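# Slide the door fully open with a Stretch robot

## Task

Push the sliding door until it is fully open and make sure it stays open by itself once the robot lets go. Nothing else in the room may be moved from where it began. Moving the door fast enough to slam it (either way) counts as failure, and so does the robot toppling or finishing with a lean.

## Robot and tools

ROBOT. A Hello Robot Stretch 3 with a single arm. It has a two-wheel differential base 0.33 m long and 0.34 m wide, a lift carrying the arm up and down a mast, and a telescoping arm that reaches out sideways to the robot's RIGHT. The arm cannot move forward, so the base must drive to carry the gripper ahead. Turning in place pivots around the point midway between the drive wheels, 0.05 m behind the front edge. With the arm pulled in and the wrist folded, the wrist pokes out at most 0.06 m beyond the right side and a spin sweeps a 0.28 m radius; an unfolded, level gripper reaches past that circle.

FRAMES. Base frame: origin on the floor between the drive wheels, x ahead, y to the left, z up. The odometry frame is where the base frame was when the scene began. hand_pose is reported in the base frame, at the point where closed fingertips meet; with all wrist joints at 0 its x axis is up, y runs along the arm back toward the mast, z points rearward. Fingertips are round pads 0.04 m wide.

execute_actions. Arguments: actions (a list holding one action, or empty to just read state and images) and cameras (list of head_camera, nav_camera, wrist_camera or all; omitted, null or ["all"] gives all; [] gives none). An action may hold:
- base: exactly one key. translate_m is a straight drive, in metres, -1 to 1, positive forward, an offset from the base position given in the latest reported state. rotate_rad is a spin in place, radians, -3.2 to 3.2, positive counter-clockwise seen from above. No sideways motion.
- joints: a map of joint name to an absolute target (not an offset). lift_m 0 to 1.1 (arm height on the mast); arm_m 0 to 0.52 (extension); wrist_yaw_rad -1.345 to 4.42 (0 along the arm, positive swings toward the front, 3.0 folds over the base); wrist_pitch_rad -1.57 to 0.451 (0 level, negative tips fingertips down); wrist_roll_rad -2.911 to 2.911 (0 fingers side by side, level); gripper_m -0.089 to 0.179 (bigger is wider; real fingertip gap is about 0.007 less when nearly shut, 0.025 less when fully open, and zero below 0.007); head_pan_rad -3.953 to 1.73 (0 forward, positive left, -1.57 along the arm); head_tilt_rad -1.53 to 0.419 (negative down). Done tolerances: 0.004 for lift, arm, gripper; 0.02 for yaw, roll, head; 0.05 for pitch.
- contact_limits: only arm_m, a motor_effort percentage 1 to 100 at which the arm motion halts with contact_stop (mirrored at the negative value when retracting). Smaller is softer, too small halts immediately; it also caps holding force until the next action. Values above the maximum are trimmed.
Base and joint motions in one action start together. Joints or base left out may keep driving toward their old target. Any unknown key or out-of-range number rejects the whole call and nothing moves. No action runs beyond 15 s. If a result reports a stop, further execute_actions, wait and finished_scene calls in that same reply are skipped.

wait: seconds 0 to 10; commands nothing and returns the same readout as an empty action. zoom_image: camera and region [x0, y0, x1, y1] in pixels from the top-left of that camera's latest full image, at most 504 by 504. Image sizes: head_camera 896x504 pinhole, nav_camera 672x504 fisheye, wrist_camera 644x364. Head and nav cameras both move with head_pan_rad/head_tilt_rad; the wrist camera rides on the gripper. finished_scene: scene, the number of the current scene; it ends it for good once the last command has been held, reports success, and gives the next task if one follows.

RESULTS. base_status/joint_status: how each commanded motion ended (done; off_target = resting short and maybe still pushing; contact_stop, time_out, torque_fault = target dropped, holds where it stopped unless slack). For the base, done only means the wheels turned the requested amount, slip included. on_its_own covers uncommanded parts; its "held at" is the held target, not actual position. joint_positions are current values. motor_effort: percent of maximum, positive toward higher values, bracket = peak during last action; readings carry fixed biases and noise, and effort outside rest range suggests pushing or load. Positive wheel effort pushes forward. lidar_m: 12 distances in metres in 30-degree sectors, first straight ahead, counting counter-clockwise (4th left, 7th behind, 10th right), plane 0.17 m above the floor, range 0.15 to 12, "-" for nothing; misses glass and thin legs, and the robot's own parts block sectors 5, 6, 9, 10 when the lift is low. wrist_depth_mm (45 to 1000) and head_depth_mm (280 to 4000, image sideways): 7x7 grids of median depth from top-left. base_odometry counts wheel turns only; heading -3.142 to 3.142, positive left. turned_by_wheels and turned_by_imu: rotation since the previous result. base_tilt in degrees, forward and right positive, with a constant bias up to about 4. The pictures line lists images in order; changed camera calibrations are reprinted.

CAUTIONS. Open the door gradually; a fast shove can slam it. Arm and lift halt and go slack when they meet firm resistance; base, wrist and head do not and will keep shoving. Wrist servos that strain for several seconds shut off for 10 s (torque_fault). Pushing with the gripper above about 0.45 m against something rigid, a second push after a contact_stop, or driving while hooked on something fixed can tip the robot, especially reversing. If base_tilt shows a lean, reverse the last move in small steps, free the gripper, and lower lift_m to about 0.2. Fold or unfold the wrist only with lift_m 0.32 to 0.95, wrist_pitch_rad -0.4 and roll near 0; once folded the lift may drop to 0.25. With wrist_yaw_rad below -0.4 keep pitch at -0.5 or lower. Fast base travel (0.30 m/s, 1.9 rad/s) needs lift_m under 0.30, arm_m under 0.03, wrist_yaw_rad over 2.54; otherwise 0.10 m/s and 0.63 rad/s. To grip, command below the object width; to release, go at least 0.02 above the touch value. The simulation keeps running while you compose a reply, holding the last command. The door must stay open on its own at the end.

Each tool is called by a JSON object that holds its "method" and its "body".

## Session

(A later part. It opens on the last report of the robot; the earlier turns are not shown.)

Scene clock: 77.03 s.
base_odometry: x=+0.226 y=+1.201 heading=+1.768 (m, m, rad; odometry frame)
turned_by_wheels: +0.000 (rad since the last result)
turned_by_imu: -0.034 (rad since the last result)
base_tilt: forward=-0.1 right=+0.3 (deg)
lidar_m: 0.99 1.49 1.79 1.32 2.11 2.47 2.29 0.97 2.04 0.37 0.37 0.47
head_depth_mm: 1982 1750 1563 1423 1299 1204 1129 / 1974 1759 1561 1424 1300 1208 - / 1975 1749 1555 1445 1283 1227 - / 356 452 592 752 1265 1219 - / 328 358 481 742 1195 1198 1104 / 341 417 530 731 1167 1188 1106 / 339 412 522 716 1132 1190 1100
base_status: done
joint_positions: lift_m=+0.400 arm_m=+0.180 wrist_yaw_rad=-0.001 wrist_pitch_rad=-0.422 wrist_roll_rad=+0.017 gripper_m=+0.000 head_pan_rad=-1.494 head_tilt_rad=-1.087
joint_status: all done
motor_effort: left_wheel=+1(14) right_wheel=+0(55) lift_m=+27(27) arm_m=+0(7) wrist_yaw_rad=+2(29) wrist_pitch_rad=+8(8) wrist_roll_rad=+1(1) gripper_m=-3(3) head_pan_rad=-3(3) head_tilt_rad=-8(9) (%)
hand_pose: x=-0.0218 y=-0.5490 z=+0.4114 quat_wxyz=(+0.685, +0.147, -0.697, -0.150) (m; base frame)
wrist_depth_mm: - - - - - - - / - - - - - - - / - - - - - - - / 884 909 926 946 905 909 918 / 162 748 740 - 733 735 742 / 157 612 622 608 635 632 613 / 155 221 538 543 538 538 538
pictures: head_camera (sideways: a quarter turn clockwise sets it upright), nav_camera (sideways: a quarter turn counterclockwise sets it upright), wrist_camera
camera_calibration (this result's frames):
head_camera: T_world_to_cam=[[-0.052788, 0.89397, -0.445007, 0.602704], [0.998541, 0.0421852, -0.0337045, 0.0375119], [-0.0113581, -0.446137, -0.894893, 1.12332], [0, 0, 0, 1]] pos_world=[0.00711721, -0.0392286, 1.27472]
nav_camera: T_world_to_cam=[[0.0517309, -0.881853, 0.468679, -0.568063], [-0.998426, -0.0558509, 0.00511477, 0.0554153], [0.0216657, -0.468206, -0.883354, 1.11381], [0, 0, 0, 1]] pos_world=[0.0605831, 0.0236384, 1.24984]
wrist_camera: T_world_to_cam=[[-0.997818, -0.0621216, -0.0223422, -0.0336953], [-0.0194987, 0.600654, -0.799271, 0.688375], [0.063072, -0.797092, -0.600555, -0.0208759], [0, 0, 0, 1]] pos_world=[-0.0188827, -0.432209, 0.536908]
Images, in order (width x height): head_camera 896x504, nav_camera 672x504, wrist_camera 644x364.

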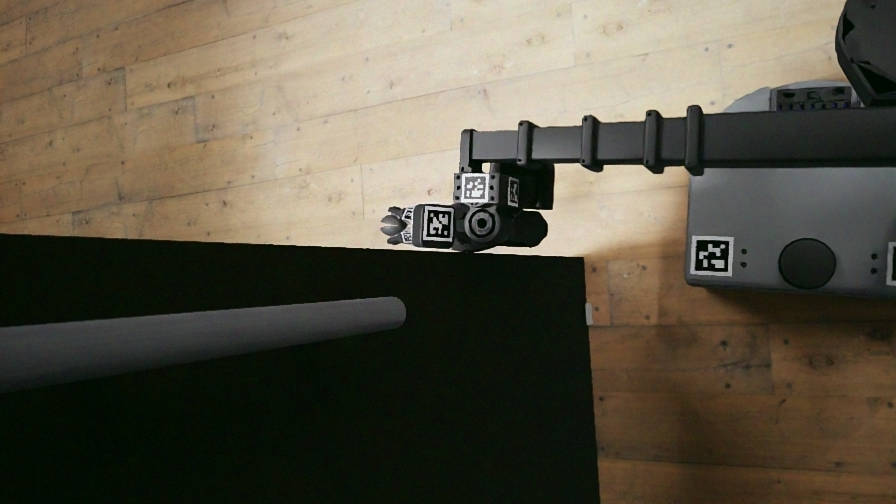

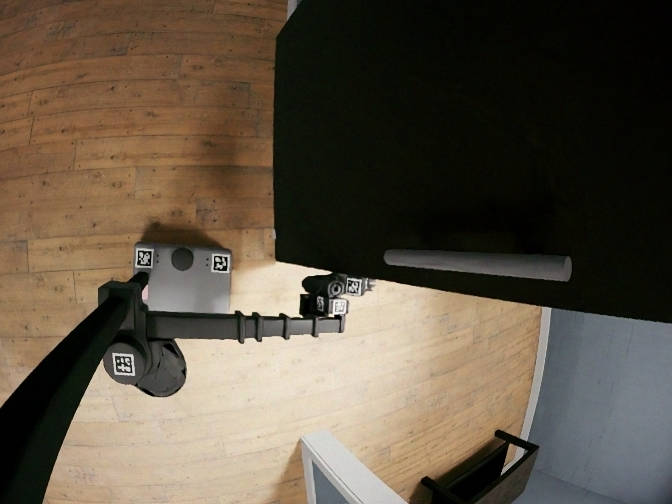

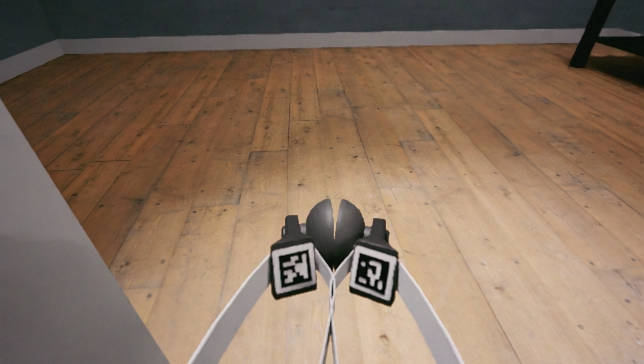

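{"method": "execute_actions", "body": {"actions": [{"base":{"translate_m":0.09},"joints":{"wrist_yaw_rad":-0.25,"head_pan_rad":-1.1,"head_tilt_rad":0}}]}}

Scene clock: 81.73 s.
base_odometry: x=+0.208 y=+1.289 heading=+1.768 (m, m, rad; odometry frame)
turned_by_wheels: +0.000 (rad since the last result)
turned_by_imu: -0.061 (rad since the last result)
base_tilt: forward=-0.2 right=+0.3 (deg)
lidar_m: 0.83 1.40 1.70 1.33 1.45 2.56 2.37 1.04 2.10 0.36 0.36 0.43
head_depth_mm: 292 294 297 299 302 304 307 / 299 302 305 307 310 313 316 / 307 310 312 315 318 321 324 / 315 318 321 324 328 330 333 / 324 327 330 333 336 339 343 / 333 336 340 343 346 350 354 / 343 347 350 354 357 361 364
base_status: done
joint_positions: lift_m=+0.400 arm_m=+0.180 wrist_yaw_rad=-0.251 wrist_pitch_rad=-0.419 wrist_roll_rad=+0.017 gripper_m=+0.000 head_pan_rad=-1.107 head_tilt_rad=-0.013
joint_status: all done
motor_effort: left_wheel=+1(11) right_wheel=-1(49) lift_m=+27(27) arm_m=+0(1) wrist_yaw_rad=+2(14) wrist_pitch_rad=+7(7) wrist_roll_rad=+1(1) gripper_m=-3(2) head_pan_rad=+4(29) head_tilt_rad=+7(59) (%)
hand_pose: x=-0.0773 y=-0.5422 z=+0.4120 quat_wxyz=(+0.662, +0.057, -0.710, -0.234) (m; base frame)
wrist_depth_mm: - - - - - - - / - - - - - - - / - - - - - - - / 918 923 960 904 911 926 898 / 746 743 758 - 743 738 741 / 629 627 623 615 627 637 633 / 171 540 546 542 541 536 538
pictures: head_camera (sideways: a quarter turn clockwise sets it upright), nav_camera (sideways: a quarter turn counterclockwise sets it upright), wrist_camera
camera_calibration (this result's frames):
head_camera: T_world_to_cam=[[-0.00150298, 0.0396005, -0.999214, 1.32503], [0.91402, 0.405403, 0.014692, -0.0249647], [0.405666, -0.91328, -0.036805, 0.00435999], [0, 0, 0, 1]] pos_world=[0.023041, -0.0383691, 1.32451]
nav_camera: T_world_to_cam=[[-0.0105063, -0.0158574, 0.999819, -1.2603], [-0.90071, -0.434113, -0.01635, 0.0827727], [0.434293, -0.900719, -0.00972199, -0.0253908], [0, 0, 0, 1]] pos_world=[0.0723401, -0.00692246, 1.26118]
wrist_camera: T_world_to_cam=[[-0.982178, 0.186644, -0.0221655, 0.047412], [0.129173, 0.584632, -0.800949, 0.687252], [-0.136533, -0.789537, -0.598322, -0.023894], [0, 0, 0, 1]] pos_world=[-0.0454699, -0.429504, 0.537208]
Images, in order (width x height): head_camera 896x504, nav_camera 672x504, wrist_camera 644x364.

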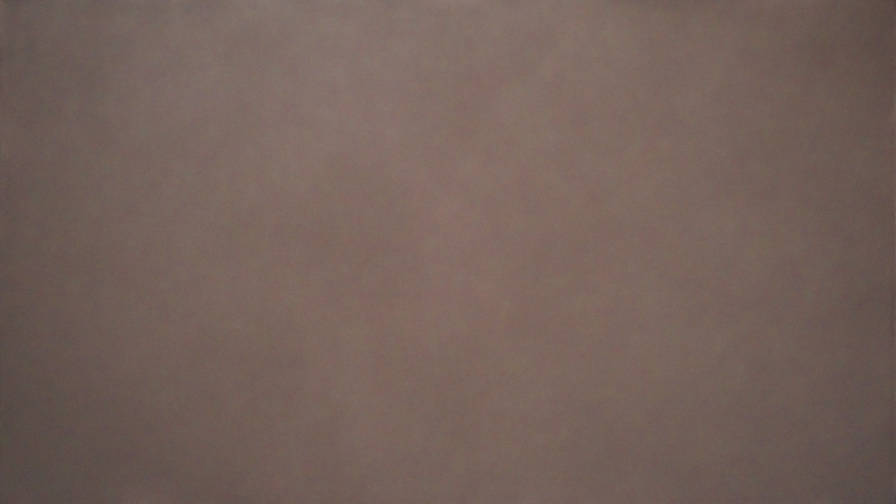

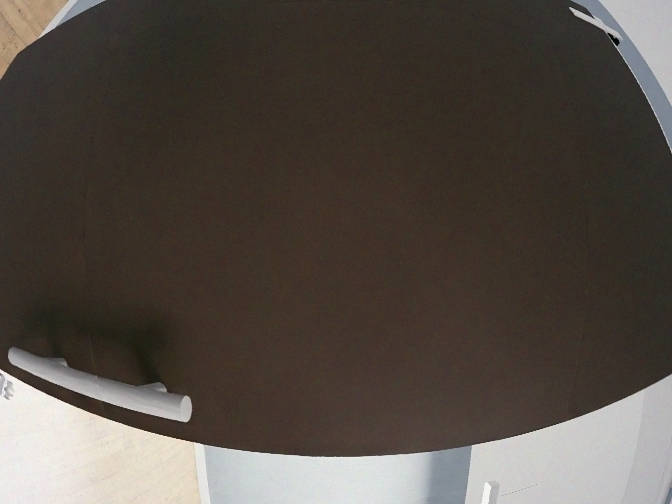

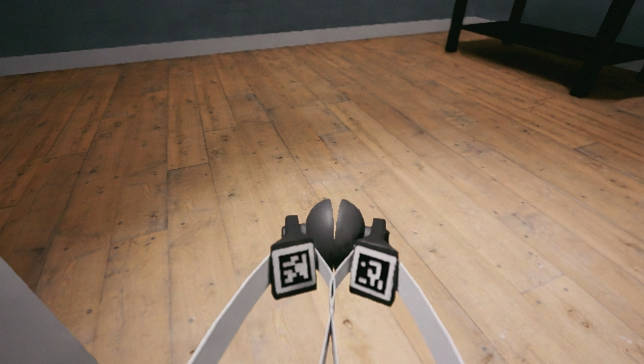

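Unclear; push once more by turning left and look at the edge.

{"method": "execute_actions", "body": {"actions": [{"base":{"rotate_rad":0.2},"joints":{"head_pan_rad":-1.5,"head_tilt_rad":-1.1}}]}}

Scene clock: 85.60 s.
base_odometry: x=+0.208 y=+1.289 heading=+1.968 (m, m, rad; odometry frame)
turned_by_wheels: +0.200 (rad since the last result)
turned_by_imu: +0.129 (rad since the last result)
base_tilt: forward=-0.1 right=+0.3 (deg)
lidar_m: 1.39 1.44 1.76 1.33 2.15 2.49 2.06 1.03 2.68 0.36 0.37 0.48
head_depth_mm: 1974 1759 1570 1426 1300 1204 1134 / 1977 1752 1565 1418 1298 1210 - / 1951 1745 1570 1439 1276 1229 - / 336 410 523 727 1255 1226 - / 305 331 468 727 1181 1191 1102 / 336 410 523 724 1188 1189 1097 / 334 408 523 724 1179 1184 1098
base_status: done
joint_positions: lift_m=+0.400 arm_m=+0.180 wrist_yaw_rad=-0.252 wrist_pitch_rad=-0.416 wrist_roll_rad=+0.017 gripper_m=+0.000 head_pan_rad=-1.493 head_tilt_rad=-1.086
joint_status: all done
motor_effort: left_wheel=-3(21) right_wheel=+8(53) lift_m=+27(27) arm_m=+0(0) wrist_yaw_rad=+2(16) wrist_pitch_rad=+6(7) wrist_roll_rad=+1(1) gripper_m=-2(3) head_pan_rad=-3(32) head_tilt_rad=-9(60) (%)
hand_pose: x=-0.0775 y=-0.5427 z=+0.4129 quat_wxyz=(+0.662, +0.056, -0.710, -0.232) (m; base frame)
wrist_depth_mm: - - - - - - - / - - - - - - - / 94 - - - - - - / 90 876 914 910 877 908 891 / - 126 748 - 743 752 734 / - 119 628 612 628 629 623 / - 112 544 536 539 532 542
pictures: head_camera (sideways: a quarter turn clockwise sets it upright), nav_camera (sideways: a quarter turn counterclockwise sets it upright), wrist_camera
camera_calibration (this result's frames):
head_camera: T_world_to_cam=[[-0.0531879, 0.893675, -0.445552, 0.603417], [0.998523, 0.0426349, -0.0336832, 0.0374843], [-0.0111058, -0.446685, -0.894622, 1.12297], [0, 0, 0, 1]] pos_world=[0.00713696, -0.0392446, 1.27475]
nav_camera: T_world_to_cam=[[0.0521239, -0.881543, 0.469217, -0.568766], [-0.9984, -0.0563179, 0.00510175, 0.0554321], [0.0219279, -0.468732, -0.883068, 1.11343], [0, 0, 0, 1]] pos_world=[0.0605745, 0.0236324, 1.24983]
wrist_camera: T_world_to_cam=[[-0.982168, 0.186724, -0.0219231, 0.047302], [0.128508, 0.581647, -0.803226, 0.687478], [-0.13723, -0.79172, -0.595271, -0.026234], [0, 0, 0, 1]] pos_world=[-0.0454881, -0.429472, 0.537621]
Images, in order (width x height): head_camera 896x504, nav_camera 672x504, wrist_camera 644x364.

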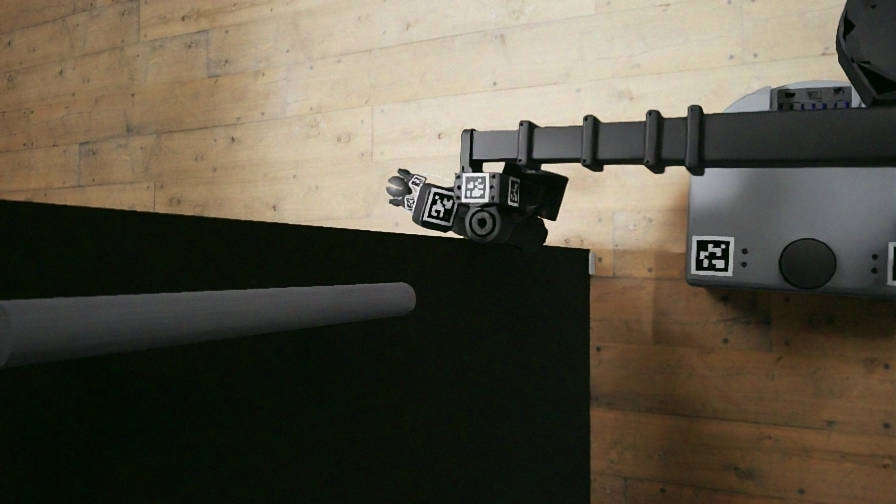

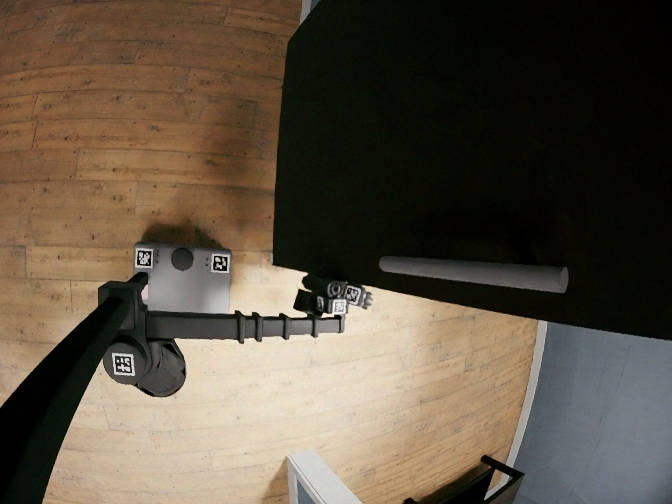

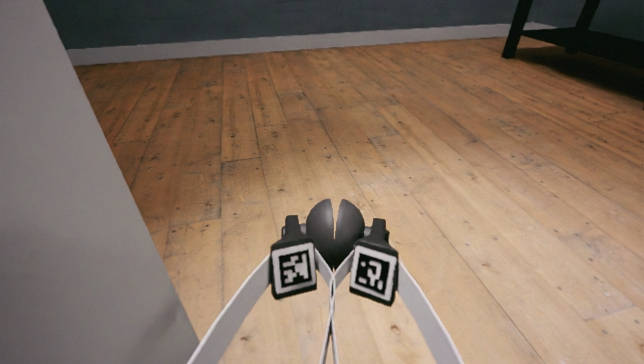

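{"method": "execute_actions", "body": {"actions": [{"base":{"translate_m":0.04},"joints":{"wrist_yaw_rad":-0.38}}], "cameras": []}}

{"method": "execute_actions", "body": {"actions": [{"base":{"translate_m":-0.05}}]}}

Scene clock: 89.90 s.
base_odometry: x=+0.193 y=+1.326 heading=+1.966 (m, m, rad; odometry frame)
turned_by_wheels: -0.001 (rad since the last result)
turned_by_imu: -0.061 (rad since the last result)
base_tilt: forward=-0.2 right=+0.3 (deg)
lidar_m: 0.98 1.39 1.75 1.33 1.65 2.57 2.39 1.05 2.70 0.36 0.36 0.46
head_depth_mm: 1979 1754 1569 1424 1304 1201 1128 / 1983 1749 1565 1422 1297 1205 - / 1902 1710 1567 1459 1281 1222 - / 333 396 505 722 1250 1232 - / 331 369 494 713 1156 1192 1098 / 329 400 509 701 1126 1191 1097 / 326 396 504 691 1094 1189 1105
base_status: done
joint_positions: lift_m=+0.400 arm_m=+0.180 wrist_yaw_rad=-0.398 wrist_pitch_rad=-0.408 wrist_roll_rad=+0.017 gripper_m=+0.000 head_pan_rad=-1.493 head_tilt_rad=-1.086
joint_status: all done
on_its_own: right_wheel is at rest, and its effort (+50) is outside its rest range (-18 to +18); wrist_yaw_rad is at rest, and its effort (+17) is outside its rest range (-12 to +12)
motor_effort: left_wheel=-13(15) right_wheel=+50(50) lift_m=+28(27) arm_m=-1(0) wrist_yaw_rad=+17(17) wrist_pitch_rad=+3(6) wrist_roll_rad=+1(1) gripper_m=-3(3) head_pan_rad=-3(3) head_tilt_rad=-9(8) (%)
hand_pose: x=-0.1090 y=-0.5330 z=+0.4146 quat_wxyz=(+0.644, +0.001, -0.712, -0.278) (m; base frame)
wrist_depth_mm: - - - - - - - / - - - - - - - / - - - - - - - / 949 931 937 952 938 918 916 / 756 767 775 - 742 747 761 / 156 631 626 625 630 634 633 / 124 548 549 546 548 549 547
pictures: none
No camera images: the call's "cameras" was empty. Leave "cameras" out to get every camera's image.

Scene clock: 91.70 s.
base_odometry: x=+0.212 y=+1.279 heading=+1.966 (m, m, rad; odometry frame)
turned_by_wheels: +0.000 (rad since the last result)
turned_by_imu: +0.000 (rad since the last result)
base_tilt: forward=-0.1 right=+0.3 (deg)
lidar_m: 0.99 1.44 1.76 1.32 2.13 2.52 2.34 1.01 2.67 0.36 0.37 0.46
head_depth_mm: 1989 1742 1572 1417 1310 1196 1132 / 1984 1757 1571 1417 1303 1203 - / 1987 1738 1564 1469 1277 1229 - / 1964 1747 1552 1426 1271 1227 - / 337 410 503 726 1168 1194 1105 / 323 332 479 714 1142 1188 1103 / 335 403 512 704 1114 1191 1105
base_status: done
joint_positions: lift_m=+0.400 arm_m=+0.180 wrist_yaw_rad=-0.381 wrist_pitch_rad=-0.416 wrist_roll_rad=+0.017 gripper_m=+0.000 head_pan_rad=-1.493 head_tilt_rad=-1.086
joint_status: not commanded
motor_effort: left_wheel=+1(14) right_wheel=+0(42) lift_m=+27(27) arm_m=+0(0) wrist_yaw_rad=+2(17) wrist_pitch_rad=+6(6) wrist_roll_rad=+1(1) gripper_m=-3(3) head_pan_rad=-4(3) head_tilt_rad=-9(9) (%)
hand_pose: x=-0.1052 y=-0.5336 z=+0.4129 quat_wxyz=(+0.646, +0.010, -0.712, -0.275) (m; base frame)
wrist_depth_mm: - - - - - - - / - - - - - - - / - - - - - - - / 953 925 912 942 916 931 917 / 750 752 746 - 751 736 732 / 651 631 631 619 626 623 635 / 554 544 542 549 542 545 541
pictures: head_camera (sideways: a quarter turn clockwise sets it upright), nav_camera (sideways: a quarter turn counterclockwise sets it upright), wrist_camera
camera_calibration (this result's frames):
head_camera: T_world_to_cam=[[-0.0529485, 0.893813, -0.445302, 0.603091], [0.998534, 0.0423661, -0.0336929, 0.0374969], [-0.0112495, -0.446434, -0.894746, 1.12313], [0, 0, 0, 1]] pos_world=[0.00712545, -0.0392374, 1.27473]
nav_camera: T_world_to_cam=[[0.0518884, -0.881688, 0.468971, -0.568444], [-0.998415, -0.0560412, 0.00510771, 0.0554245], [0.0217783, -0.468493, -0.883199, 1.11361], [0, 0, 0, 1]] pos_world=[0.0605799, 0.0236317, 1.24984]
wrist_camera: T_world_to_cam=[[-0.949727, 0.312311, -0.0219374, 0.0888314], [0.202794, 0.560278, -0.803096, 0.682061], [-0.238525, -0.767171, -0.595445, -0.0203416], [0, 0, 0, 1]] pos_world=[-0.0588043, -0.425492, 0.537597]
Images, in order (width x height): head_camera 896x504, nav_camera 672x504, wrist_camera 644x364.

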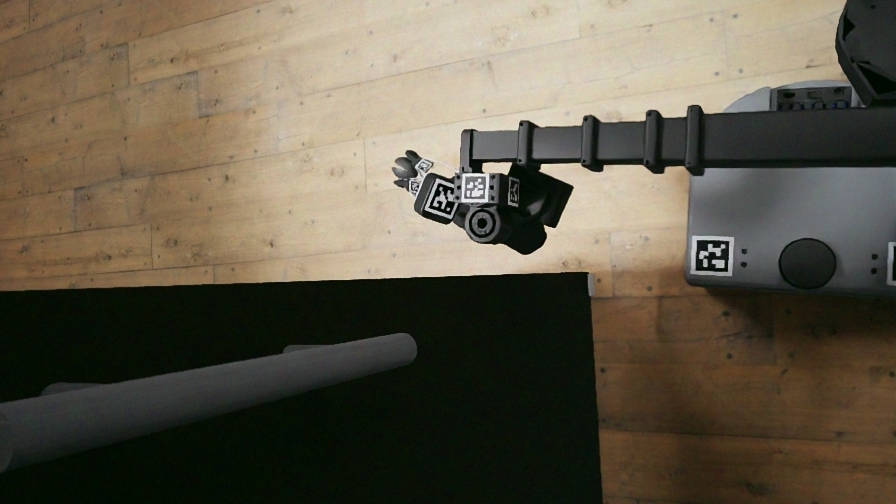

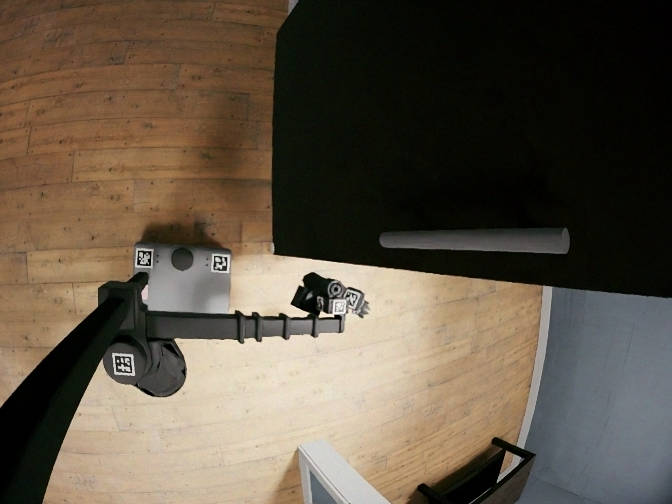

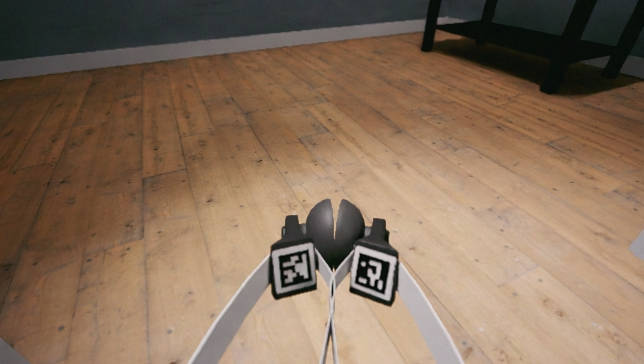

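{"method": "finished_scene", "body": {"scene": 2}}

The scene is finished: the task was done.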